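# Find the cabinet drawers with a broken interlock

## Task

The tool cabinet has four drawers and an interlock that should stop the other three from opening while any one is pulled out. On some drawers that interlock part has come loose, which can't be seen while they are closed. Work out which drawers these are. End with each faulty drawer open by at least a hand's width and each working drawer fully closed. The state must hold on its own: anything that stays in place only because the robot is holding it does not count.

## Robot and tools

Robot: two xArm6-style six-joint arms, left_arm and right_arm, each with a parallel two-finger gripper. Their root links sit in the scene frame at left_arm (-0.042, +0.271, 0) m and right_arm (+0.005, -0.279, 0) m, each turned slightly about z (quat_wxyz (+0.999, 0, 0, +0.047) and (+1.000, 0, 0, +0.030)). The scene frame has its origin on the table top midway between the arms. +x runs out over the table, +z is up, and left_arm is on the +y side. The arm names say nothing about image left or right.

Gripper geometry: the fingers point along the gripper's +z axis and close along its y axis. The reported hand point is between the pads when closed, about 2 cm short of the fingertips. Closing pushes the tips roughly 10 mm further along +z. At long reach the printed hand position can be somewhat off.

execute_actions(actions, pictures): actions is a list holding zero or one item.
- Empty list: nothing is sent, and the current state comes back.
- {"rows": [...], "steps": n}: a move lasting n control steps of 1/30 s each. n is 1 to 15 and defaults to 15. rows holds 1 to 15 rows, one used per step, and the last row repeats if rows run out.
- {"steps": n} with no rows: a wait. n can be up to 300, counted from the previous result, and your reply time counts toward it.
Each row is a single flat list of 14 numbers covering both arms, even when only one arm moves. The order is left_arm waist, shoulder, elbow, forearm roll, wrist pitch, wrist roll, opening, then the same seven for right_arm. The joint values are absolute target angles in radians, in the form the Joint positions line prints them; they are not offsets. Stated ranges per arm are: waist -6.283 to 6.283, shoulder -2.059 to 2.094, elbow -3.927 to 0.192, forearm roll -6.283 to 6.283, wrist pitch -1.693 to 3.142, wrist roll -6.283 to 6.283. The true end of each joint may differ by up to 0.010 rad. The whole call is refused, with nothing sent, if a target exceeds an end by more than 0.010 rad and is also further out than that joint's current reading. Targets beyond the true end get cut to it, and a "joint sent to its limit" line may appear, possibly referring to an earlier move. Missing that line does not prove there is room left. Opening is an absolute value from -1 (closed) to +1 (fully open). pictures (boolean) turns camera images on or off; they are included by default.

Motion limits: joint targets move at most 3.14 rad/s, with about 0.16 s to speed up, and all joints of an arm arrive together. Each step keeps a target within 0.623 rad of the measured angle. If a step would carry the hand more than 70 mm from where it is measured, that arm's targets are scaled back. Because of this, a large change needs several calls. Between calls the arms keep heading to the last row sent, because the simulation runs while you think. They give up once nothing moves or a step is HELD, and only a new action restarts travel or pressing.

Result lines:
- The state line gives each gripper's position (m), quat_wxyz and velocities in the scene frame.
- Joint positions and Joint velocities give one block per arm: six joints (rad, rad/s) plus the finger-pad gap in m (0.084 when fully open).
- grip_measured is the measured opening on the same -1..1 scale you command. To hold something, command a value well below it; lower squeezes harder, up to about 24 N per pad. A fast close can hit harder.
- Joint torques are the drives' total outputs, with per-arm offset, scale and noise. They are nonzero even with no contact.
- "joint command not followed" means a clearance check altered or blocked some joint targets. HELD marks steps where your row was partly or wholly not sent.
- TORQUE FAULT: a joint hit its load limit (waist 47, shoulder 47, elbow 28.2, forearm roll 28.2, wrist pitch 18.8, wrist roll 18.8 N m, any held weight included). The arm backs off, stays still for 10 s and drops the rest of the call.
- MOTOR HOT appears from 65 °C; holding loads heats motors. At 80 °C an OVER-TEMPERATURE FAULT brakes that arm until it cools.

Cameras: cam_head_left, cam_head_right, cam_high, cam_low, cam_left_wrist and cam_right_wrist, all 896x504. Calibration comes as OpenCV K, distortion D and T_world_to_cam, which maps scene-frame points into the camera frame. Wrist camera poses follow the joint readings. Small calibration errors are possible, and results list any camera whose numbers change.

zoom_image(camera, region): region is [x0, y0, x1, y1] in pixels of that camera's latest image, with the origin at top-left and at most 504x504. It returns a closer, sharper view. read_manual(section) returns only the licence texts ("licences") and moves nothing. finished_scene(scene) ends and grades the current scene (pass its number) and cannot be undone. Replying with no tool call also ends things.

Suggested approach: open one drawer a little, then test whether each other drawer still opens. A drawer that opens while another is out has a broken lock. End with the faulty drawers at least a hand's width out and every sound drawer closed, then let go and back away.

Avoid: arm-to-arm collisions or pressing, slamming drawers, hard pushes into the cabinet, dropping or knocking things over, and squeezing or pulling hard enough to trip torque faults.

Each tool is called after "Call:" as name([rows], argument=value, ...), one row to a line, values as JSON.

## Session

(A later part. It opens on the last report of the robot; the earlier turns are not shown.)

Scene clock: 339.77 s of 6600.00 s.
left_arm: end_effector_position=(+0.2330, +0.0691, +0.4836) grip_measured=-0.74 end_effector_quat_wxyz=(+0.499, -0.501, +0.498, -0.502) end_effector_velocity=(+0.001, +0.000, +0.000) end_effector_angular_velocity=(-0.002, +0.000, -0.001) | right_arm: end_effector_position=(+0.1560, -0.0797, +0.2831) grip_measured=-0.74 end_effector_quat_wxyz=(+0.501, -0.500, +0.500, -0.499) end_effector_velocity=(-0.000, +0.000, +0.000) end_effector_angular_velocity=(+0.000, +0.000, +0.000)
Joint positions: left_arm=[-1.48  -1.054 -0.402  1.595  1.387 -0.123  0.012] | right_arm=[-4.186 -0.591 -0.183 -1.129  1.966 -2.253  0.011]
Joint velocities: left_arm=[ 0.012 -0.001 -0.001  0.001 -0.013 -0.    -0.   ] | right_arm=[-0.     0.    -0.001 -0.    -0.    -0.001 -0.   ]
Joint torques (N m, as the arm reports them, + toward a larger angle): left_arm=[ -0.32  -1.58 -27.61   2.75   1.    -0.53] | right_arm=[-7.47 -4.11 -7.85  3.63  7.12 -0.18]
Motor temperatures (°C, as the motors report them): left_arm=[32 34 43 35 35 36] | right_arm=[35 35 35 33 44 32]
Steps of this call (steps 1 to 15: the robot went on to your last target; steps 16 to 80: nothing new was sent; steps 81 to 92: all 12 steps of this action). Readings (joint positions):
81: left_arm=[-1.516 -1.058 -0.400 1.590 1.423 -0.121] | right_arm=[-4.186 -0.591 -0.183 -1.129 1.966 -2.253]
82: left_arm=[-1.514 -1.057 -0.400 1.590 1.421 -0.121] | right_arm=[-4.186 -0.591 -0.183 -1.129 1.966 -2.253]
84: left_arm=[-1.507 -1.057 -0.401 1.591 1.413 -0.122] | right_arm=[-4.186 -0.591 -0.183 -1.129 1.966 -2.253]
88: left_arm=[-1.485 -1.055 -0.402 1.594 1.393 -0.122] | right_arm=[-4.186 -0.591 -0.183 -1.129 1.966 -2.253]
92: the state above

Call:
execute_actions([
  {"rows": [[-1.4716,-1.0535,-0.4012,1.5957,1.3792,-0.1230,-1,-4.1863,-0.5907,-0.1826,-1.1264,1.9673,-2.2528,-1],[-1.4642,-1.0529,-0.4013,1.5966,1.3719,-0.1234,-1,-4.1863,-0.5907,-0.1826,-1.1264,1.9673,-2.2528,-1],[-1.4568,-1.0522,-0.4015,1.5976,1.3645,-0.1237,-1,-4.1863,-0.5907,-0.1826,-1.1264,1.9673,-2.2528,-1],[-1.4494,-1.0518,-0.4018,1.5985,1.3572,-0.124,-1,-4.1863,-0.5907,-0.1826,-1.1264,1.9673,-2.2528,-1]], "steps": 12},
])

Scene clock: 342.10 s of 6600.00 s.
left_arm: end_effector_position=(+0.2368, +0.0693, +0.4834) grip_measured=-0.74 end_effector_quat_wxyz=(+0.499, -0.500, +0.498, -0.502) end_effector_velocity=(+0.001, -0.000, -0.001) end_effector_angular_velocity=(+0.002, +0.001, -0.001) | right_arm: end_effector_position=(+0.1560, -0.0797, +0.2831) grip_measured=-0.74 end_effector_quat_wxyz=(+0.501, -0.500, +0.500, -0.499) end_effector_velocity=(+0.000, -0.000, +0.000) end_effector_angular_velocity=(+0.000, -0.001, -0.002)
Joint positions: left_arm=[-1.45  -1.052 -0.403  1.599  1.357 -0.124  0.012] | right_arm=[-4.186 -0.591 -0.183 -1.129  1.966 -2.253  0.011]
Joint velocities: left_arm=[ 0.006  0.001  0.001  0.    -0.007  0.    -0.   ] | right_arm=[-0.    -0.    -0.     0.001  0.001  0.    -0.   ]
Joint torques (N m, as the arm reports them, + toward a larger angle): left_arm=[  0.57  -1.86 -25.02   1.68   1.64  -0.43] | right_arm=[-7.38 -3.83 -7.88  3.59  7.13 -0.12]
Motor temperatures (°C, as the motors report them): left_arm=[32 34 43 35 35 36] | right_arm=[35 35 35 33 44 32]
Steps of this call (steps 1 to 15: the robot went on to your last target; steps 16 to 58: nothing new was sent; steps 59 to 70: all 12 steps of this action). Readings (joint positions):
59: left_arm=[-1.479 -1.054 -0.402 1.595 1.386 -0.123] | right_arm=[-4.186 -0.591 -0.183 -1.129 1.966 -2.253]
60: left_arm=[-1.477 -1.054 -0.402 1.595 1.385 -0.123] | right_arm=[-4.186 -0.591 -0.183 -1.129 1.966 -2.253]
62: left_arm=[-1.469 -1.053 -0.402 1.596 1.377 -0.123] | right_arm=[-4.186 -0.591 -0.183 -1.129 1.966 -2.253]
66: left_arm=[-1.453 -1.052 -0.403 1.599 1.360 -0.124] | right_arm=[-4.186 -0.591 -0.183 -1.129 1.966 -2.253]
70: the state above
camera_calibration (this result's frames):
cam_left_wrist: T_world_to_cam=[[0.00827734, -0.00437916, -0.999956, 0.512813], [-0.012165, 0.999916, -0.00447968, -0.00239388], [0.999892, 0.0122015, 0.00822337, -0.109782], [0, 0, 0, 1]] pos_world=[0.105496, 0.00597887, 0.513682]
cam_right_wrist: T_world_to_cam=[[-0.0131295, -0.00774115, -0.999884, 0.316174], [0.00240541, 0.999967, -0.00777338, 0.147207], [0.999911, -0.00250719, -0.0131104, -0.0197251], [0, 0, 0, 1]] pos_world=[0.0235205, -0.144804, 0.317023]

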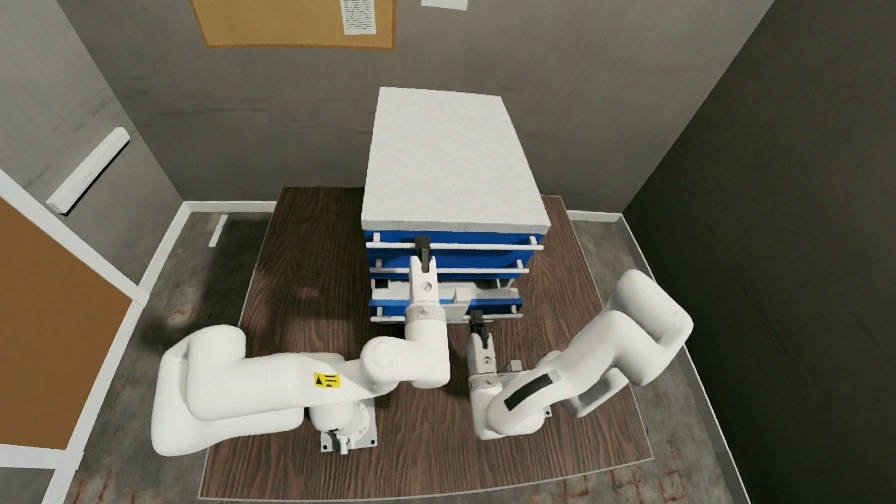

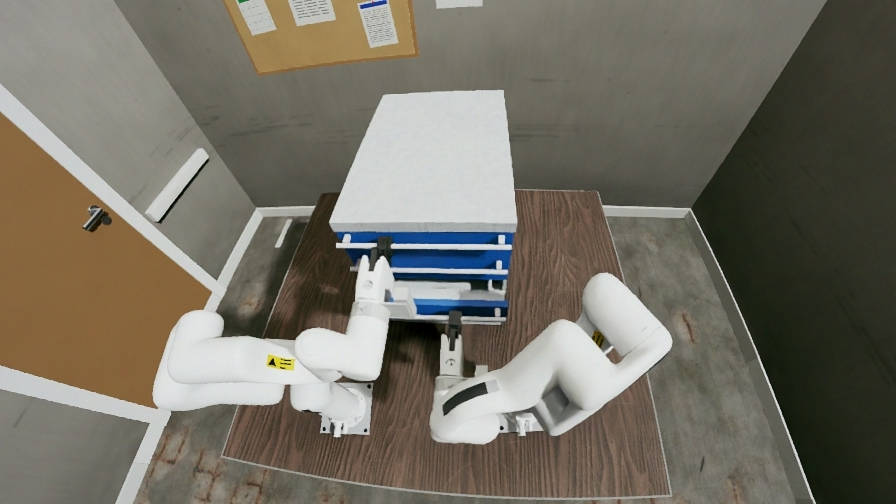

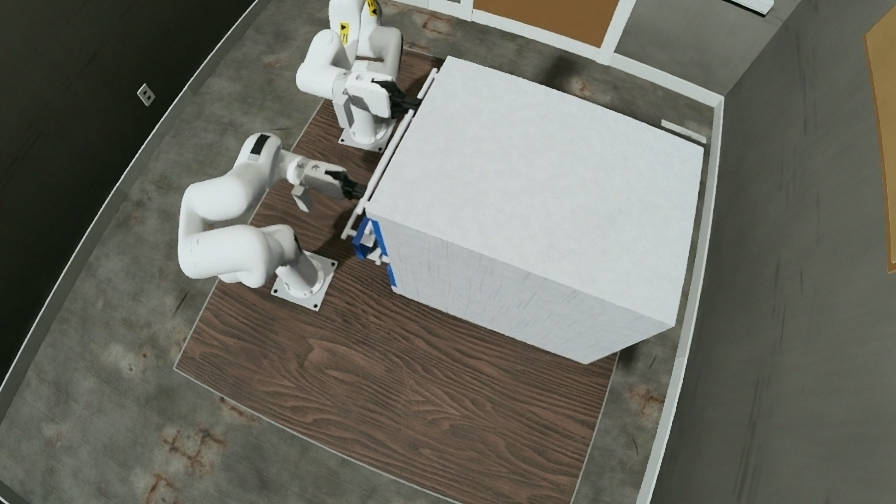

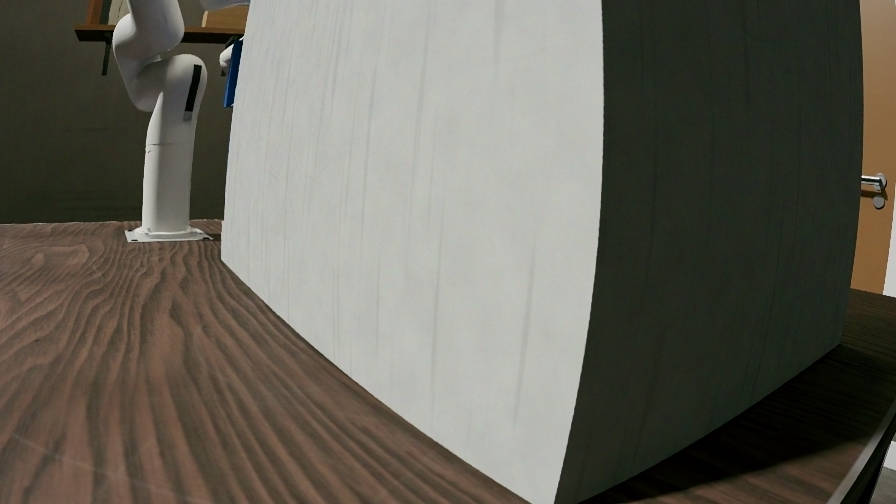

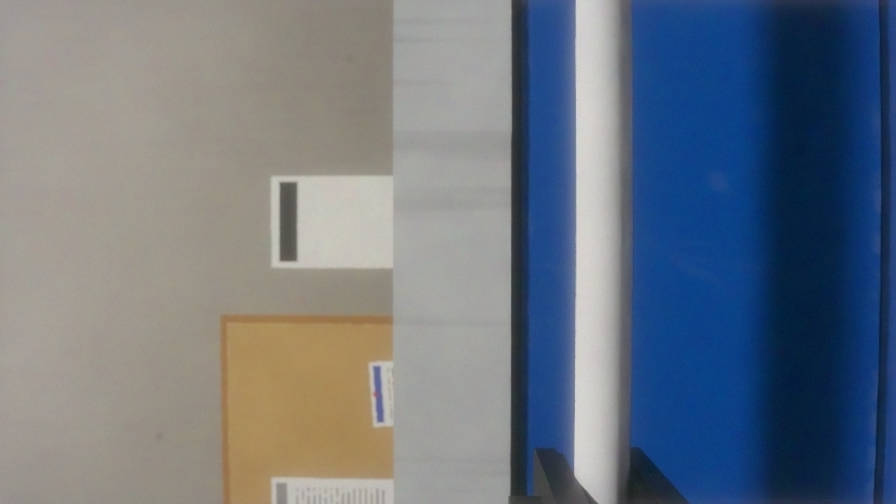

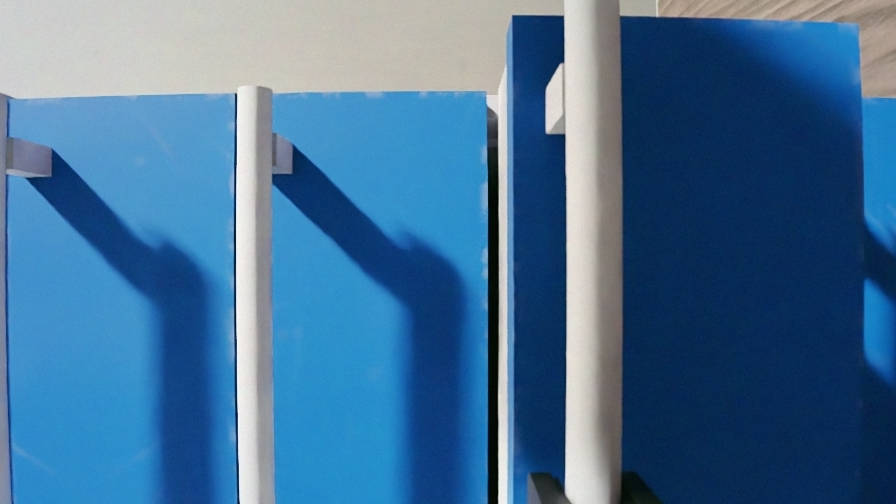

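Call:
execute_actions([
  {"rows": [[-1.4494,-1.0518,-0.4018,1.5985,1.3572,-0.124,-1,-4.1709,-0.5779,-0.1922,-1.1123,1.9753,-2.2446,-1],[-1.4494,-1.0518,-0.4018,1.5985,1.3572,-0.124,-1,-4.1556,-0.5651,-0.2018,-1.0981,1.9833,-2.2364,-1],[-1.4494,-1.0518,-0.4018,1.5985,1.3572,-0.124,-1,-4.1402,-0.5523,-0.2114,-1.0840,1.9913,-2.2283,-1],[-1.4494,-1.0518,-0.4018,1.5985,1.3572,-0.124,-1,-4.1249,-0.5395,-0.2210,-1.0698,1.9993,-2.2201,-1],[-1.4494,-1.0518,-0.4018,1.5985,1.3572,-0.124,-1,-4.1095,-0.5267,-0.2306,-1.0557,2.0073,-2.2119,-1],[-1.4494,-1.0518,-0.4018,1.5985,1.3572,-0.124,-1,-4.0959,-0.5141,-0.2406,-1.0421,2.0138,-2.2037,-1],[-1.4494,-1.0518,-0.4018,1.5985,1.3572,-0.124,-1,-4.0823,-0.5014,-0.2506,-1.0285,2.0203,-2.1955,-1],[-1.4494,-1.0518,-0.4018,1.5985,1.3572,-0.124,-1,-4.0687,-0.4888,-0.2606,-1.0149,2.0267,-2.1873,-1],[-1.4494,-1.0518,-0.4018,1.5985,1.3572,-0.124,-1,-4.0551,-0.4761,-0.2706,-1.0013,2.0332,-2.1791,-1],[-1.4494,-1.0518,-0.4018,1.5985,1.3572,-0.124,-1,-4.0415,-0.4635,-0.2806,-0.9877,2.0397,-2.1709,-1],[-1.4494,-1.0518,-0.4018,1.5985,1.3572,-0.124,-1,-4.0294,-0.4511,-0.2909,-0.9754,2.0452,-2.1638,-1],[-1.4494,-1.0518,-0.4018,1.5985,1.3572,-0.124,-1,-4.0173,-0.4387,-0.3012,-0.9631,2.0507,-2.1567,-1],[-1.4494,-1.0518,-0.4018,1.5985,1.3572,-0.124,-1,-4.0052,-0.4263,-0.3114,-0.9507,2.0562,-2.1496,-1],[-1.4494,-1.0518,-0.4018,1.5985,1.3572,-0.124,-1,-3.9931,-0.4139,-0.3217,-0.9384,2.0617,-2.1425,-1],[-1.4494,-1.0518,-0.4018,1.5985,1.3572,-0.124,-1,-3.9810,-0.4015,-0.3320,-0.9261,2.0672,-2.1354,-1]], "steps": 15},
], pictures=false)

Call:
execute_actions([
  {"rows": [[-1.4494,-1.0518,-0.4018,1.5985,1.3572,-0.124,-1,-3.9810,-0.4015,-0.3320,-0.9261,2.0672,-2.1354,-1],[-1.4494,-1.0518,-0.4018,1.5985,1.3572,-0.124,-1,-3.9810,-0.4015,-0.3320,-0.9261,2.0672,-2.1354,-1],[-1.4494,-1.0518,-0.4018,1.5985,1.3572,-0.124,-1,-3.9810,-0.4015,-0.3320,-0.9261,2.0672,-2.1354,-1],[-1.4494,-1.0518,-0.4018,1.5985,1.3572,-0.124,-1,-3.9810,-0.4015,-0.3320,-0.9261,2.0672,-2.1354,-1],[-1.4494,-1.0518,-0.4018,1.5985,1.3572,-0.124,-1,-3.9810,-0.4015,-0.3320,-0.9261,2.0672,-2.1354,-1],[-1.4494,-1.0518,-0.4018,1.5985,1.3572,-0.124,-1,-3.9810,-0.4015,-0.3320,-0.9261,2.0672,-2.1354,-1],[-1.4494,-1.0518,-0.4018,1.5985,1.3572,-0.124,-1,-3.9810,-0.4015,-0.3320,-0.9261,2.0672,-2.1354,-1],[-1.4494,-1.0518,-0.4018,1.5985,1.3572,-0.124,-1,-3.9810,-0.4015,-0.3320,-0.9261,2.0672,-2.1354,-1],[-1.4494,-1.0518,-0.4018,1.5985,1.3572,-0.124,-1,-3.9810,-0.4015,-0.3320,-0.9261,2.0672,-2.1354,0.6]], "steps": 15},
], pictures=false)

Scene clock: 364.67 s of 6600.00 s.
left_arm: end_effector_position=(+0.2370, +0.0695, +0.4829) grip_measured=-0.74 end_effector_quat_wxyz=(+0.500, -0.500, +0.499, -0.501) end_effector_velocity=(-0.000, -0.000, -0.000) end_effector_angular_velocity=(+0.000, +0.000, -0.001) | right_arm: end_effector_position=(+0.1103, -0.0796, +0.2832) grip_measured=-0.74 end_effector_quat_wxyz=(+0.500, -0.500, +0.500, -0.500) end_effector_velocity=(-0.121, -0.001, -0.000) end_effector_angular_velocity=(+0.001, +0.001, +0.001)
Joint positions: left_arm=[-1.449 -1.052 -0.402  1.599  1.357 -0.124  0.011] | right_arm=[-4.024 -0.444 -0.296 -0.969  2.048 -2.16   0.011]
Joint velocities: left_arm=[ 0.     0.     0.     0.    -0.001 -0.     0.   ] | right_arm=[ 0.371  0.372 -0.309  0.374  0.169  0.219 -0.   ]
Joint torques (N m, as the arm reports them, + toward a larger angle): left_arm=[  2.41  -0.3  -20.02   0.3    2.56  -0.48] | right_arm=[-4.69 -6.5  -9.41  2.86  6.   -0.2 ]
Motor temperatures (°C, as the motors report them): left_arm=[32 34 43 35 35 36] | right_arm=[35 35 35 33 47 32]
Steps of this call (steps 1 to 15: the robot went on to your last target; steps 16 to 90: nothing new was sent; then 19.07 s passed at rest; steps 91 to 105: all 15 steps of this action). Readings (joint positions):
91: left_arm=[-1.449 -1.052 -0.402 1.599 1.357 -0.124] | right_arm=[-4.186 -0.590 -0.183 -1.128 1.966 -2.252]
92: left_arm=[-1.449 -1.052 -0.402 1.599 1.357 -0.124] | right_arm=[-4.183 -0.588 -0.184 -1.126 1.968 -2.251]
94: left_arm=[-1.449 -1.052 -0.402 1.599 1.357 -0.124] | right_arm=[-4.168 -0.575 -0.194 -1.111 1.976 -2.242]
98: left_arm=[-1.449 -1.052 -0.402 1.599 1.357 -0.124] | right_arm=[-4.117 -0.531 -0.226 -1.062 2.004 -2.215]
105: the state above

Scene clock: 365.17 s of 6600.00 s.
left_arm: end_effector_position=(+0.2370, +0.0695, +0.4829) grip_measured=-0.74 end_effector_quat_wxyz=(+0.500, -0.500, +0.499, -0.501) end_effector_velocity=(-0.000, -0.000, -0.000) end_effector_angular_velocity=(+0.000, +0.000, -0.000) | right_arm: end_effector_position=(+0.0970, -0.0816, +0.2832) grip_measured=+0.32 end_effector_quat_wxyz=(+0.499, -0.499, +0.500, -0.503) end_effector_velocity=(-0.006, +0.010, -0.000) end_effector_angular_velocity=(+0.019, +0.022, +0.029)
Joint positions: left_arm=[-1.449 -1.052 -0.402  1.599  1.357 -0.124  0.011] | right_arm=[-3.982 -0.402 -0.33  -0.923  2.071 -2.135  0.058]
Joint velocities: left_arm=[-0.     0.001  0.    -0.     0.    -0.     0.   ] | right_arm=[ 0.006  0.002 -0.018 -0.015 -0.021  0.     0.207]
Joint torques (N m, as the arm reports them, + toward a larger angle): left_arm=[  2.11  -0.44 -19.99   0.28   2.42  -0.39] | right_arm=[ -2.26  -5.88 -12.5   -0.37   1.58  -0.22]
Motor temperatures (°C, as the motors report them): left_arm=[32 34 43 35 35 36] | right_arm=[35 35 35 33 47 32]
Steps of this call (steps 1 to 15: all 15 steps of this action). Readings (joint positions):
1: left_arm=[-1.449 -1.052 -0.402 1.599 1.357 -0.124] | right_arm=[-4.012 -0.432 -0.306 -0.957 2.054 -2.153]
2: left_arm=[-1.449 -1.052 -0.402 1.599 1.357 -0.124] | right_arm=[-4.001 -0.421 -0.315 -0.946 2.059 -2.147]
4: left_arm=[-1.449 -1.052 -0.402 1.599 1.357 -0.124] | right_arm=[-3.989 -0.409 -0.326 -0.934 2.064 -2.140]
8: left_arm=[-1.449 -1.052 -0.402 1.599 1.357 -0.124] | right_arm=[-3.983 -0.403 -0.331 -0.928 2.067 -2.136]
15: the state above

Call:
execute_actions([
  {"rows": [[-1.4605,-1.0528,-0.4021,1.5971,1.3682,-0.1235,-1,-3.955,-0.3705,-0.3585,-0.897,2.078,-2.118,0.6],[-1.4605,-1.0528,-0.4021,1.5971,1.3682,-0.1235,-1,-3.928,-0.3395,-0.385,-0.869,2.088,-2.101,0.6],[-1.4605,-1.0528,-0.4021,1.5971,1.3682,-0.1235,-1,-3.901,-0.3085,-0.412,-0.841,2.097,-2.085,0.6]], "steps": 10},
], pictures=false)

Call:
execute_actions([
  {"rows": [[-1.4605,-1.0528,-0.4021,1.5971,1.3682,-0.1235,-1,-3.877,-0.5054,-0.5317,-0.9666,2.2963,-2.3494,0.6]], "steps": 15},
], pictures=false)

Scene clock: 389.83 s of 6600.00 s.
left_arm: end_effector_position=(+0.2357, +0.0695, +0.4830) grip_measured=-0.74 end_effector_quat_wxyz=(+0.500, -0.501, +0.498, -0.501) end_effector_velocity=(-0.001, +0.000, +0.001) end_effector_angular_velocity=(-0.001, -0.001, -0.001) | right_arm: end_effector_position=(+0.0664, -0.0807, +0.2812) grip_measured=+0.59 end_effector_quat_wxyz=(+0.500, -0.501, +0.500, -0.499) end_effector_velocity=(-0.013, -0.004, -0.001) end_effector_angular_velocity=(+0.001, -0.004, -0.007)
Joint positions: left_arm=[-1.46  -1.053 -0.402  1.597  1.368 -0.123  0.011] | right_arm=[-3.903 -0.311 -0.409 -0.844  2.096 -2.087  0.069]
Joint velocities: left_arm=[-0.004 -0.002 -0.    -0.     0.004  0.001  0.   ] | right_arm=[ 0.036  0.04  -0.033  0.045  0.02   0.029 -0.   ]
Joint torques (N m, as the arm reports them, + toward a larger angle): left_arm=[  0.07  -1.86 -20.89   0.2    2.25  -0.43] | right_arm=[ -3.52  -8.47 -12.11  -0.6    1.49  -0.36]
Motor temperatures (°C, as the motors report them): left_arm=[32 34 42 35 36 36] | right_arm=[35 35 37 33 44 32]
Steps of this call (steps 1 to 15: the robot went on to your last target; steps 16 to 90: nothing new was sent; then 21.33 s passed at rest; steps 91 to 100: all 10 steps of this action). Readings (joint positions):
91: left_arm=[-1.450 -1.052 -0.402 1.598 1.358 -0.124] | right_arm=[-3.981 -0.401 -0.332 -0.925 2.068 -2.135]
92: left_arm=[-1.451 -1.052 -0.402 1.598 1.360 -0.124] | right_arm=[-3.976 -0.396 -0.337 -0.920 2.070 -2.132]
94: left_arm=[-1.456 -1.052 -0.402 1.598 1.364 -0.124] | right_arm=[-3.952 -0.368 -0.361 -0.894 2.079 -2.116]
98: left_arm=[-1.459 -1.052 -0.402 1.597 1.368 -0.124] | right_arm=[-3.908 -0.317 -0.405 -0.850 2.093 -2.090]
100: the state above

Scene clock: 390.33 s of 6600.00 s.
left_arm: end_effector_position=(+0.2356, +0.0694, +0.4831) grip_measured=-0.74 end_effector_quat_wxyz=(+0.499, -0.501, +0.498, -0.502) end_effector_velocity=(-0.000, -0.000, +0.000) end_effector_angular_velocity=(-0.001, -0.000, -0.002) | right_arm: end_effector_position=(+0.0652, -0.0757, +0.3727) grip_measured=+0.59 end_effector_quat_wxyz=(+0.492, -0.502, +0.512, -0.494) end_effector_velocity=(+0.000, -0.001, +0.005) end_effector_angular_velocity=(-0.007, -0.004, -0.004)
Joint positions: left_arm=[-1.46  -1.053 -0.402  1.597  1.368 -0.123  0.011] | right_arm=[-3.877 -0.504 -0.53  -0.966  2.295 -2.348  0.069]
Joint velocities: left_arm=[-0.    -0.    -0.001  0.    -0.002  0.     0.   ] | right_arm=[ 0.001 -0.003 -0.007 -0.006  0.012 -0.017  0.   ]
Joint torques (N m, as the arm reports them, + toward a larger angle): left_arm=[ -0.65  -2.07 -21.91   0.62   1.88  -0.32] | right_arm=[ -2.21  -5.54 -14.04  -1.07   1.21  -0.31]
Motor temperatures (°C, as the motors report them): left_arm=[32 34 42 35 36 36] | right_arm=[35 35 37 33 44 32]
Steps of this call (steps 1 to 15: all 15 steps of this action). Readings (joint positions):
1: left_arm=[-1.460 -1.053 -0.402 1.597 1.368 -0.123] | right_arm=[-3.903 -0.311 -0.410 -0.843 2.097 -2.087]
2: left_arm=[-1.460 -1.053 -0.402 1.597 1.368 -0.123] | right_arm=[-3.901 -0.315 -0.413 -0.847 2.104 -2.096]
4: left_arm=[-1.460 -1.053 -0.402 1.597 1.368 -0.123] | right_arm=[-3.895 -0.362 -0.441 -0.878 2.154 -2.162]
8: left_arm=[-1.460 -1.053 -0.402 1.597 1.368 -0.123] | right_arm=[-3.881 -0.478 -0.517 -0.948 2.264 -2.306]
15: the state above

Call:
execute_actions([
  {"rows": [[-1.4605,-1.0528,-0.4021,1.5971,1.3682,-0.1235,-1,-3.903,-0.554,-0.495,-1.008,2.2855,-2.387,0.6],[-1.4605,-1.0528,-0.4021,1.5971,1.3682,-0.1235,-1,-3.9286,-0.6033,-0.459,-1.0487,2.2747,-2.4248,0.6],[-1.4605,-1.0528,-0.4021,1.5971,1.3682,-0.1235,-1,-3.9544,-0.6523,-0.423,-1.0897,2.2638,-2.4625,0.6],[-1.4605,-1.0528,-0.4021,1.5971,1.3682,-0.1235,-1,-3.9802,-0.7012,-0.3867,-1.1307,2.2530,-2.5002,0.6],[-1.4605,-1.0528,-0.4021,1.5971,1.3682,-0.1235,-1,-4.0179,-0.7355,-0.3633,-1.1638,2.2255,-2.5279,0.6],[-1.4605,-1.0528,-0.4021,1.5971,1.3682,-0.1235,-1,-4.0556,-0.7699,-0.3398,-1.197,2.198,-2.5557,0.6],[-1.4605,-1.0528,-0.4021,1.5971,1.3682,-0.1235,-1,-4.0933,-0.8042,-0.3164,-1.2301,2.1705,-2.5834,0.6],[-1.4605,-1.0528,-0.4021,1.5971,1.3682,-0.1235,-1,-4.1310,-0.8385,-0.2929,-1.2632,2.1430,-2.6111,0.6],[-1.4605,-1.0528,-0.4021,1.5971,1.3682,-0.1235,-1,-4.1839,-0.8685,-0.2744,-1.2966,2.0988,-2.6367,0.6],[-1.4605,-1.0528,-0.4021,1.5971,1.3682,-0.1235,-1,-4.2368,-0.8986,-0.2559,-1.33,2.0545,-2.6622,0.6],[-1.4605,-1.0528,-0.4021,1.5971,1.3682,-0.1235,-1,-4.2896,-0.9286,-0.2373,-1.3634,2.0103,-2.6878,0.6],[-1.4605,-1.0528,-0.4021,1.5971,1.3682,-0.1235,-1,-4.3425,-0.9586,-0.2188,-1.3968,1.9660,-2.7133,0.6]], "steps": 15},
], pictures=false)

Call:
execute_actions([
  {"steps": 10},
])

Scene clock: 394.70 s of 6600.00 s.
left_arm: end_effector_position=(+0.2355, +0.0694, +0.4833) grip_measured=-0.74 end_effector_quat_wxyz=(+0.499, -0.501, +0.498, -0.502) end_effector_velocity=(-0.000, +0.000, +0.000) end_effector_angular_velocity=(-0.001, -0.000, +0.001) | right_arm: end_effector_position=(+0.1825, -0.0777, +0.3821) grip_measured=+0.59 end_effector_quat_wxyz=(+0.499, -0.500, +0.503, -0.498) end_effector_velocity=(+0.202, -0.022, +0.010) end_effector_angular_velocity=(-0.017, -0.069, -0.029)
Joint positions: left_arm=[-1.46  -1.053 -0.402  1.597  1.368 -0.123  0.012] | right_arm=[-4.27  -0.914 -0.248 -1.347  2.028 -2.674  0.069]
Joint velocities: left_arm=[-0.001  0.    -0.001 -0.     0.001 -0.    -0.   ] | right_arm=[-1.034 -0.642  0.407 -0.682 -0.816 -0.53  -0.   ]
Joint torques (N m, as the arm reports them, + toward a larger angle): left_arm=[ -0.73  -2.81 -24.21   1.33   1.69  -0.42] | right_arm=[  5.31   4.14 -16.88  -0.74   0.93  -0.2 ]
Motor temperatures (°C, as the motors report them): left_arm=[32 34 42 35 35 36] | right_arm=[35 35 37 33 44 32]
Steps of this call (steps 1 to 15: the robot went on to your last target; steps 16 to 90: nothing new was sent; then 0.87 s passed at rest; steps 91 to 105: all 15 steps of this action). Readings (joint positions):
91: left_arm=[-1.460 -1.053 -0.402 1.597 1.368 -0.123] | right_arm=[-3.877 -0.506 -0.531 -0.967 2.296 -2.350]
92: left_arm=[-1.460 -1.053 -0.402 1.597 1.368 -0.123] | right_arm=[-3.881 -0.512 -0.526 -0.974 2.294 -2.356]
94: left_arm=[-1.460 -1.053 -0.402 1.597 1.368 -0.123] | right_arm=[-3.903 -0.554 -0.495 -1.009 2.284 -2.389]
98: left_arm=[-1.460 -1.053 -0.402 1.597 1.368 -0.123] | right_arm=[-3.995 -0.696 -0.393 -1.130 2.236 -2.497]
105: the state above

Scene clock: 395.03 s of 6600.00 s.
left_arm: end_effector_position=(+0.2355, +0.0694, +0.4833) grip_measured=-0.74 end_effector_quat_wxyz=(+0.499, -0.501, +0.498, -0.502) end_effector_velocity=(+0.000, -0.000, -0.000) end_effector_angular_velocity=(+0.001, +0.000, -0.000) | right_arm: end_effector_position=(+0.1957, -0.0784, +0.3829) grip_measured=+0.59 end_effector_quat_wxyz=(+0.500, -0.500, +0.500, -0.500) end_effector_velocity=(+0.001, -0.000, +0.000) end_effector_angular_velocity=(+0.002, -0.000, +0.001)
Joint positions: left_arm=[-1.46  -1.053 -0.402  1.597  1.368 -0.124  0.012] | right_arm=[-4.341 -0.957 -0.219 -1.396  1.966 -2.713  0.069]
Joint velocities: left_arm=[ 0.     0.001 -0.     0.    -0.001  0.    -0.   ] | right_arm=[-0.008 -0.007  0.003 -0.005 -0.007 -0.004 -0.   ]
Joint torques (N m, as the arm reports them, + toward a larger angle): left_arm=[ -1.07  -2.53 -24.17   1.35   1.57  -0.46] | right_arm=[ -1.96  -0.03 -15.9   -1.1    0.72  -0.2 ]
Motor temperatures (°C, as the motors report them): left_arm=[32 34 42 35 35 36] | right_arm=[35 35 37 33 44 32]
Steps of this call (steps 1 to 10: the robot went on to your last target). Readings (joint positions):
1: left_arm=[-1.460 -1.053 -0.402 1.597 1.368 -0.123] | right_arm=[-4.299 -0.932 -0.236 -1.367 2.004 -2.689]
2: left_arm=[-1.460 -1.053 -0.402 1.597 1.368 -0.123] | right_arm=[-4.319 -0.944 -0.228 -1.379 1.988 -2.699]
4: left_arm=[-1.460 -1.053 -0.402 1.597 1.368 -0.123] | right_arm=[-4.335 -0.954 -0.222 -1.391 1.974 -2.708]
8: left_arm=[-1.460 -1.053 -0.402 1.597 1.368 -0.123] | right_arm=[-4.340 -0.957 -0.220 -1.396 1.967 -2.712]
10: the state above
camera_calibration (this result's frames):
cam_left_wrist: T_world_to_cam=[[0.00787483, -0.00475293, -0.999958, 0.512867], [-0.0127154, 0.999907, -0.00485283, -0.00214741], [0.999888, 0.012753, 0.00781367, -0.108306], [0, 0, 0, 1]] pos_world=[0.104228, 0.00596607, 0.513681]
cam_right_wrist: T_world_to_cam=[[-0.0128623, -0.00956494, -0.999872, 0.416329], [0.00367105, 0.999947, -0.00961289, 0.147089], [0.999911, -0.00379422, -0.0128265, -0.0583219], [0, 0, 0, 1]] pos_world=[0.0631317, -0.14332, 0.416942]

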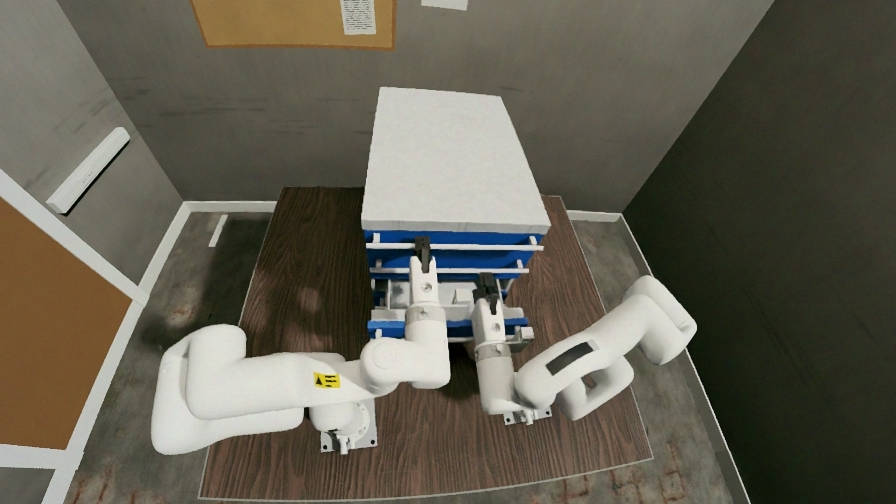

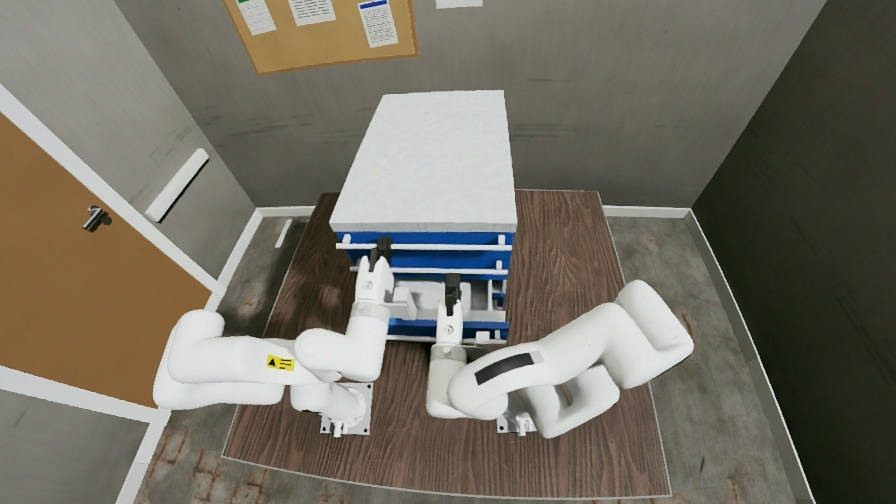

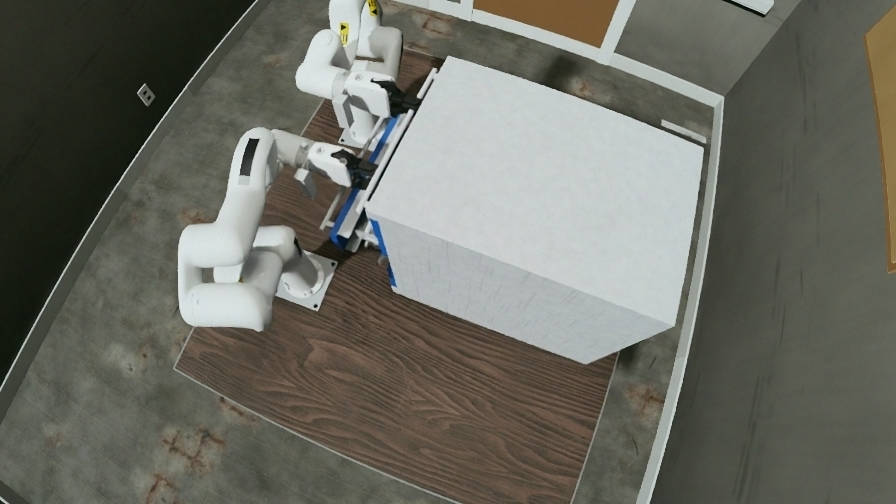

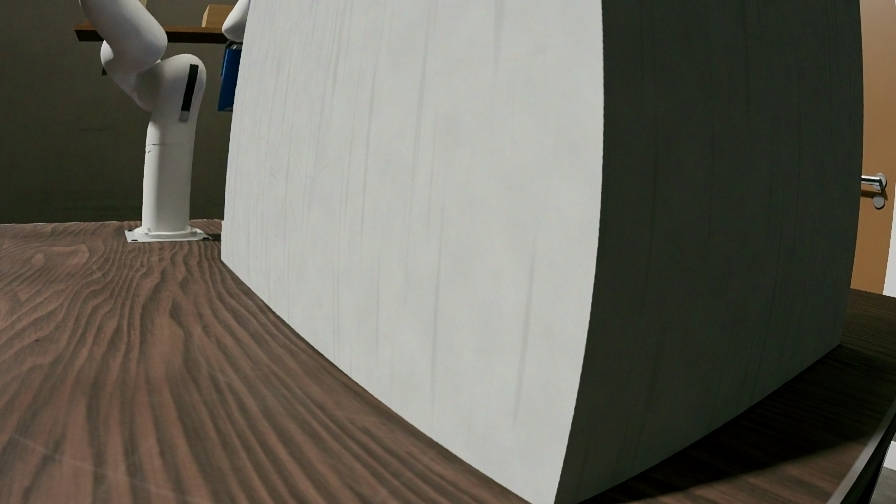

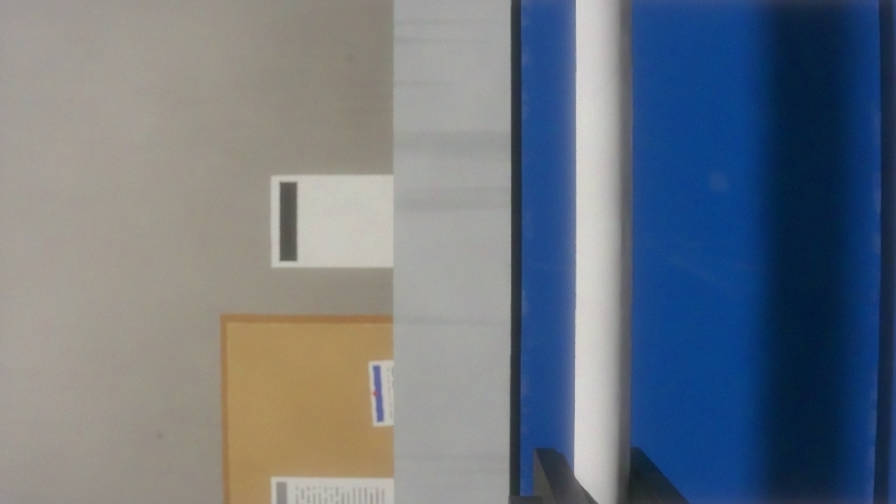

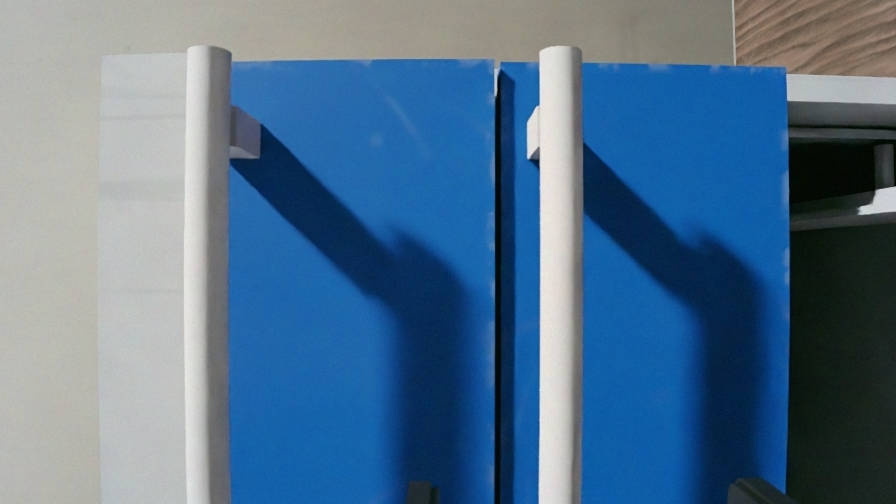

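Call:
zoom_image(camera="cam_right_wrist", region=[420, 30, 620, 150])

Region (420, 30, 620, 150) of cam_right_wrist's 896x504 image, scaled by 2.520, with more detail than that image has; it fills the top 302 rows of this view, and the rest is white.

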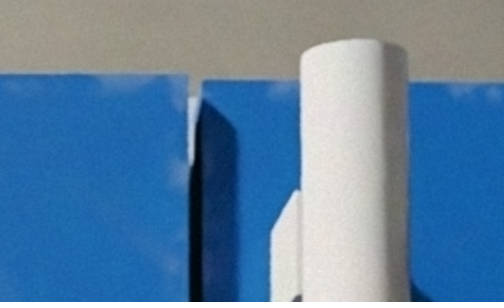

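Call:
execute_actions([
  {"rows": [[-1.4553,-1.0521,-0.4025,1.5978,1.3631,-0.124,-1,-4.3845,-0.9725,-0.2106,-1.4168,1.9284,-2.7252,0.6],[-1.4501,-1.0514,-0.4028,1.5985,1.358,-0.1244,-1,-4.4265,-0.9865,-0.2025,-1.4367,1.8909,-2.7372,0.6],[-1.4449,-1.0506,-0.4032,1.5992,1.3528,-0.1249,-1,-4.4685,-1.0004,-0.1943,-1.4567,1.8533,-2.7491,0.6],[-1.4397,-1.0499,-0.4035,1.5999,1.3477,-0.1253,-1,-4.515,-1.0103,-0.1889,-1.4751,1.8104,-2.7576,0.6],[-1.4345,-1.0492,-0.4039,1.6006,1.3426,-0.1258,-1,-4.5614,-1.0202,-0.1835,-1.4936,1.7674,-2.7661,0.6],[-1.4345,-1.0492,-0.4039,1.6006,1.3426,-0.1258,-1,-4.6079,-1.0301,-0.1781,-1.5120,1.7245,-2.7746,0.6]], "steps": 15},
], pictures=false)

Call:
execute_actions([
  {"rows": [[-1.4345,-1.0492,-0.4039,1.6006,1.3426,-0.1258,-1,-4.6079,-1.0301,-0.1781,-1.5120,1.7245,-2.7746,0.4],[-1.4345,-1.0492,-0.4039,1.6006,1.3426,-0.1258,-1,-4.6079,-1.0301,-0.1781,-1.5120,1.7245,-2.7746,0.2],[-1.4345,-1.0492,-0.4039,1.6006,1.3426,-0.1258,-1,-4.6079,-1.0301,-0.1781,-1.5120,1.7245,-2.7746,0.0],[-1.4345,-1.0492,-0.4039,1.6006,1.3426,-0.1258,-1,-4.6079,-1.0301,-0.1781,-1.5120,1.7245,-2.7746,-0.2],[-1.4345,-1.0492,-0.4039,1.6006,1.3426,-0.1258,-1,-4.6079,-1.0301,-0.1781,-1.5120,1.7245,-2.7746,-0.4],[-1.4345,-1.0492,-0.4039,1.6006,1.3426,-0.1258,-1,-4.6079,-1.0301,-0.1781,-1.5120,1.7245,-2.7746,-0.55],[-1.4345,-1.0492,-0.4039,1.6006,1.3426,-0.1258,-1,-4.6079,-1.0301,-0.1781,-1.5120,1.7245,-2.7746,-0.65],[-1.4345,-1.0492,-0.4039,1.6006,1.3426,-0.1258,-1,-4.6079,-1.0301,-0.1781,-1.5120,1.7245,-2.7746,-0.72],[-1.4345,-1.0492,-0.4039,1.6006,1.3426,-0.1258,-1,-4.6079,-1.0301,-0.1781,-1.5120,1.7245,-2.7746,-0.8],[-1.4345,-1.0492,-0.4039,1.6006,1.3426,-0.1258,-1,-4.6079,-1.0301,-0.1781,-1.5120,1.7245,-2.7746,-0.9],[-1.4345,-1.0492,-0.4039,1.6006,1.3426,-0.1258,-1,-4.6079,-1.0301,-0.1781,-1.5120,1.7245,-2.7746,-1]], "steps": 15},
])

Scene clock: 414.60 s of 6600.00 s.
left_arm: end_effector_position=(+0.2389, +0.0693, +0.4833) grip_measured=-0.74 end_effector_quat_wxyz=(+0.499, -0.500, +0.498, -0.502) end_effector_velocity=(+0.000, +0.000, +0.001) end_effector_angular_velocity=(-0.001, -0.000, +0.001) | right_arm: end_effector_position=(+0.2342, -0.0782, +0.3830) grip_measured=+0.59 end_effector_quat_wxyz=(+0.500, -0.500, +0.500, -0.500) end_effector_velocity=(+0.002, +0.004, -0.000) end_effector_angular_velocity=(-0.004, -0.000, +0.017)
Joint positions: left_arm=[-1.435 -1.049 -0.404  1.601  1.343 -0.126  0.012] | right_arm=[-4.605 -1.029 -0.178 -1.511  1.727 -2.774  0.069]
Joint velocities: left_arm=[ 0.003  0.    -0.001  0.    -0.001 -0.     0.   ] | right_arm=[-0.024 -0.005  0.003 -0.015 -0.038 -0.008 -0.   ]
Joint torques (N m, as the arm reports them, + toward a larger angle): left_arm=[  1.29  -1.45 -24.37   1.47   2.02  -0.49] | right_arm=[ -1.64   0.4  -16.74  -1.04   0.62  -0.31]
Motor temperatures (°C, as the motors report them): left_arm=[32 34 43 35 35 36] | right_arm=[35 35 39 33 42 32]
Steps of this call (steps 1 to 30: the robot went on to your last target; steps 31 to 90: nothing new was sent; then 16.07 s passed at rest; steps 91 to 105: all 15 steps of this action). Readings (joint positions):
91: left_arm=[-1.460 -1.053 -0.402 1.597 1.368 -0.124] | right_arm=[-4.343 -0.959 -0.219 -1.397 1.965 -2.714]
92: left_arm=[-1.459 -1.053 -0.402 1.597 1.367 -0.124] | right_arm=[-4.350 -0.961 -0.217 -1.401 1.958 -2.716]
94: left_arm=[-1.454 -1.052 -0.402 1.598 1.361 -0.124] | right_arm=[-4.386 -0.973 -0.210 -1.418 1.925 -2.726]
98: left_arm=[-1.439 -1.050 -0.404 1.600 1.347 -0.125] | right_arm=[-4.519 -1.009 -0.190 -1.475 1.806 -2.756]
105: the state above

Scene clock: 415.10 s of 6600.00 s.
left_arm: end_effector_position=(+0.2389, +0.0694, +0.4833) grip_measured=-0.74 end_effector_quat_wxyz=(+0.499, -0.501, +0.498, -0.502) end_effector_velocity=(+0.000, +0.000, +0.001) end_effector_angular_velocity=(-0.002, -0.001, +0.001) | right_arm: end_effector_position=(+0.2345, -0.0781, +0.3833) grip_measured=-0.74 end_effector_quat_wxyz=(+0.500, -0.500, +0.500, -0.500) end_effector_velocity=(+0.000, -0.000, -0.000) end_effector_angular_velocity=(-0.000, +0.000, -0.000)
Joint positions: left_arm=[-1.435 -1.049 -0.404  1.601  1.342 -0.126  0.012] | right_arm=[-4.608 -1.03  -0.179 -1.512  1.725 -2.775  0.011]
Joint velocities: left_arm=[ 0.    -0.    -0.002  0.     0.     0.    -0.   ] | right_arm=[-0.    -0.     0.001  0.    -0.     0.    -0.   ]
Joint torques (N m, as the arm reports them, + toward a larger angle): left_arm=[  2.05  -1.49 -24.09   1.25   2.12  -0.33] | right_arm=[ -2.33   0.61 -15.93  -0.71   0.33  -0.05]
Motor temperatures (°C, as the motors report them): left_arm=[32 34 44 35 35 36] | right_arm=[35 35 39 33 42 32]
Steps of this call (steps 1 to 15: all 15 steps of this action). Readings (joint positions):
1: left_arm=[-1.435 -1.049 -0.404 1.601 1.343 -0.126] | right_arm=[-4.606 -1.030 -0.178 -1.511 1.726 -2.774]
2: left_arm=[-1.435 -1.049 -0.404 1.601 1.343 -0.126] | right_arm=[-4.606 -1.030 -0.178 -1.511 1.726 -2.774]
4: left_arm=[-1.435 -1.049 -0.404 1.601 1.342 -0.126] | right_arm=[-4.607 -1.030 -0.178 -1.512 1.725 -2.774]
8: left_arm=[-1.435 -1.049 -0.404 1.601 1.342 -0.126] | right_arm=[-4.607 -1.030 -0.178 -1.512 1.725 -2.775]
15: the state above
camera_calibration (this result's frames):
cam_left_wrist: T_world_to_cam=[[0.00787331, -0.00459521, -0.999958, 0.512843], [-0.0125871, 0.99991, -0.0046941, -0.00220433], [0.99989, 0.0126235, 0.00781475, -0.111698], [0, 0, 0, 1]] pos_world=[0.10762, 0.00597077, 0.513684]
cam_right_wrist: T_world_to_cam=[[-0.0124599, -0.00869691, -0.999885, 0.417181], [0.00430044, 0.999952, -0.00875109, 0.146193], [0.999913, -0.00440898, -0.0124219, -0.0973294], [0, 0, 0, 1]] pos_world=[0.10189, -0.142987, 0.417203]

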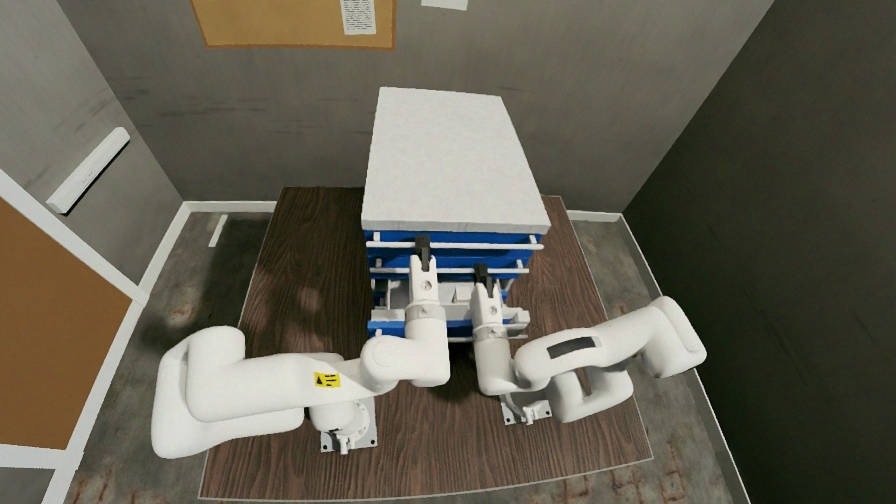

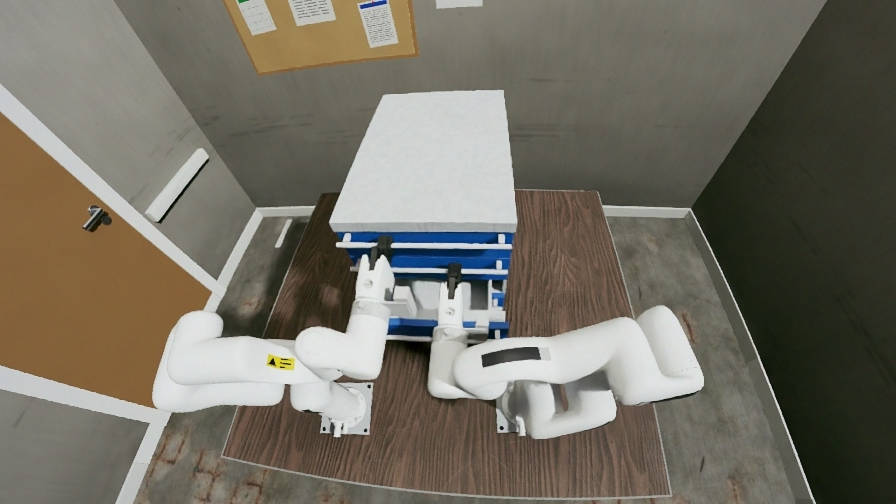

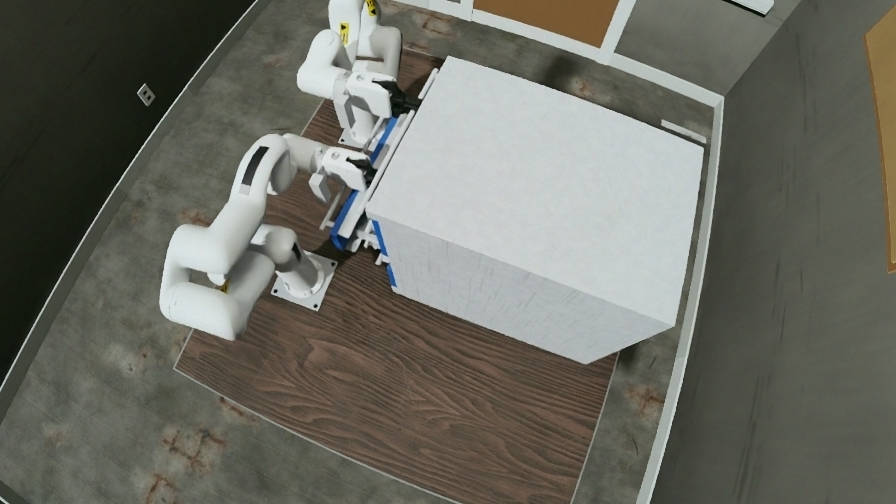

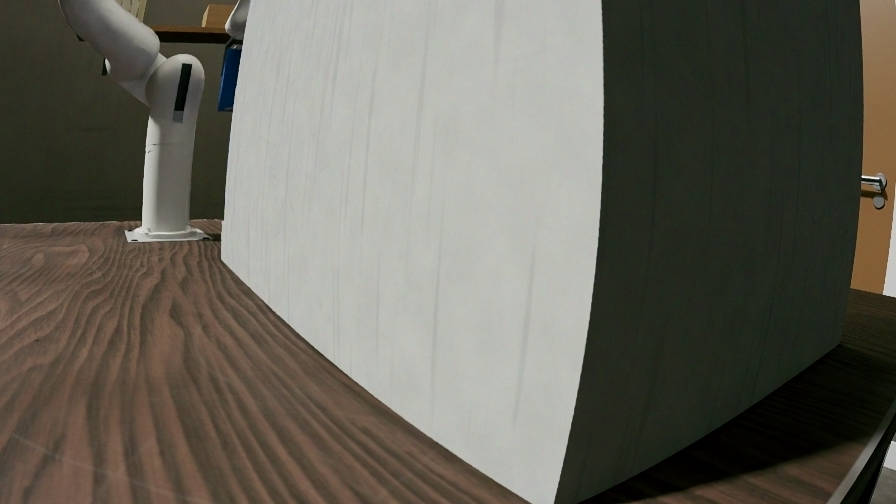

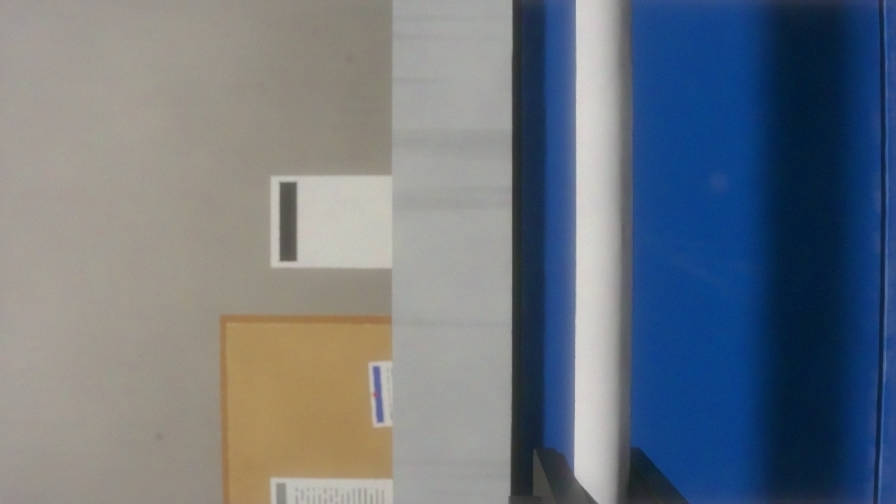

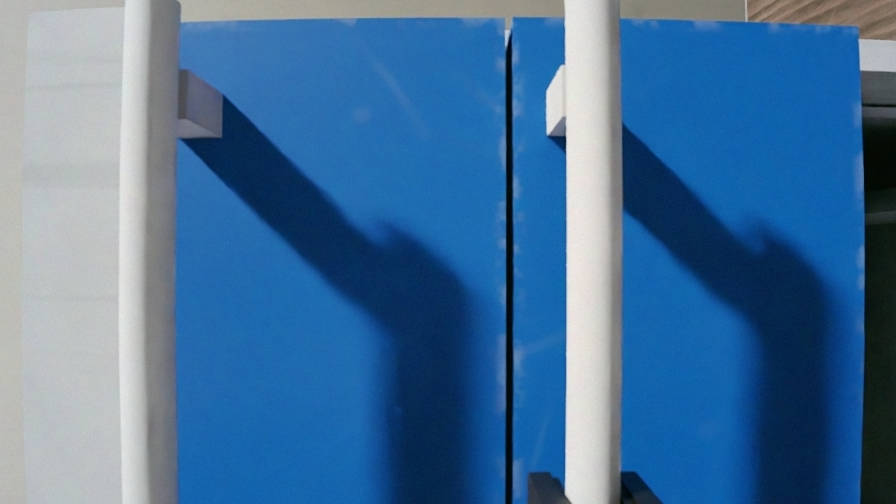

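Call:
execute_actions([
  {"rows": [[-1.4345,-1.0492,-0.4039,1.6006,1.3426,-0.1258,-1,-4.594,-1.0273,-0.1797,-1.5065,1.7374,-2.7721,-1],[-1.4345,-1.0492,-0.4039,1.6006,1.3426,-0.1258,-1,-4.58,-1.0244,-0.1813,-1.5009,1.7503,-2.7695,-1],[-1.4345,-1.0492,-0.4039,1.6006,1.3426,-0.1258,-1,-4.5661,-1.0215,-0.183,-1.4954,1.7631,-2.767,-1],[-1.4345,-1.0492,-0.4039,1.6006,1.3426,-0.1258,-1,-4.5521,-1.0186,-0.1846,-1.4899,1.776,-2.7644,-1]], "steps": 10},
], pictures=false)

Scene clock: 417.50 s of 6600.00 s.
left_arm: end_effector_position=(+0.2390, +0.0694, +0.4833) grip_measured=-0.74 end_effector_quat_wxyz=(+0.499, -0.501, +0.498, -0.502) end_effector_velocity=(-0.000, -0.000, +0.000) end_effector_angular_velocity=(-0.001, -0.000, -0.002) | right_arm: end_effector_position=(+0.2273, -0.0781, +0.3830) grip_measured=-0.74 end_effector_quat_wxyz=(+0.500, -0.500, +0.501, -0.500) end_effector_velocity=(-0.005, +0.000, -0.000) end_effector_angular_velocity=(+0.001, +0.001, +0.001)
Joint positions: left_arm=[-1.435 -1.049 -0.404  1.601  1.343 -0.126  0.012] | right_arm=[-4.555 -1.019 -0.184 -1.491  1.774 -2.765  0.011]
Joint velocities: left_arm=[-0.    -0.001  0.     0.    -0.001  0.    -0.   ] | right_arm=[ 0.039  0.008 -0.004  0.015  0.035  0.008 -0.   ]
Joint torques (N m, as the arm reports them, + toward a larger angle): left_arm=[  2.72  -1.33 -23.6    1.11   2.58  -0.45] | right_arm=[ -1.7    1.32 -13.77   0.32  -0.29  -0.36]
Motor temperatures (°C, as the motors report them): left_arm=[32 34 44 35 35 36] | right_arm=[35 35 39 33 42 32]
Steps of this call (steps 1 to 15: the robot went on to your last target; steps 16 to 62: nothing new was sent; steps 63 to 72: all 10 steps of this action). Readings (joint positions):
63: left_arm=[-1.435 -1.049 -0.404 1.601 1.343 -0.126] | right_arm=[-4.608 -1.030 -0.178 -1.512 1.725 -2.775]
64: left_arm=[-1.435 -1.049 -0.404 1.601 1.343 -0.126] | right_arm=[-4.605 -1.029 -0.179 -1.511 1.728 -2.774]
66: left_arm=[-1.435 -1.049 -0.404 1.601 1.343 -0.126] | right_arm=[-4.591 -1.026 -0.180 -1.505 1.741 -2.771]
70: left_arm=[-1.435 -1.049 -0.404 1.601 1.343 -0.126] | right_arm=[-4.560 -1.020 -0.184 -1.493 1.770 -2.766]
72: the state above


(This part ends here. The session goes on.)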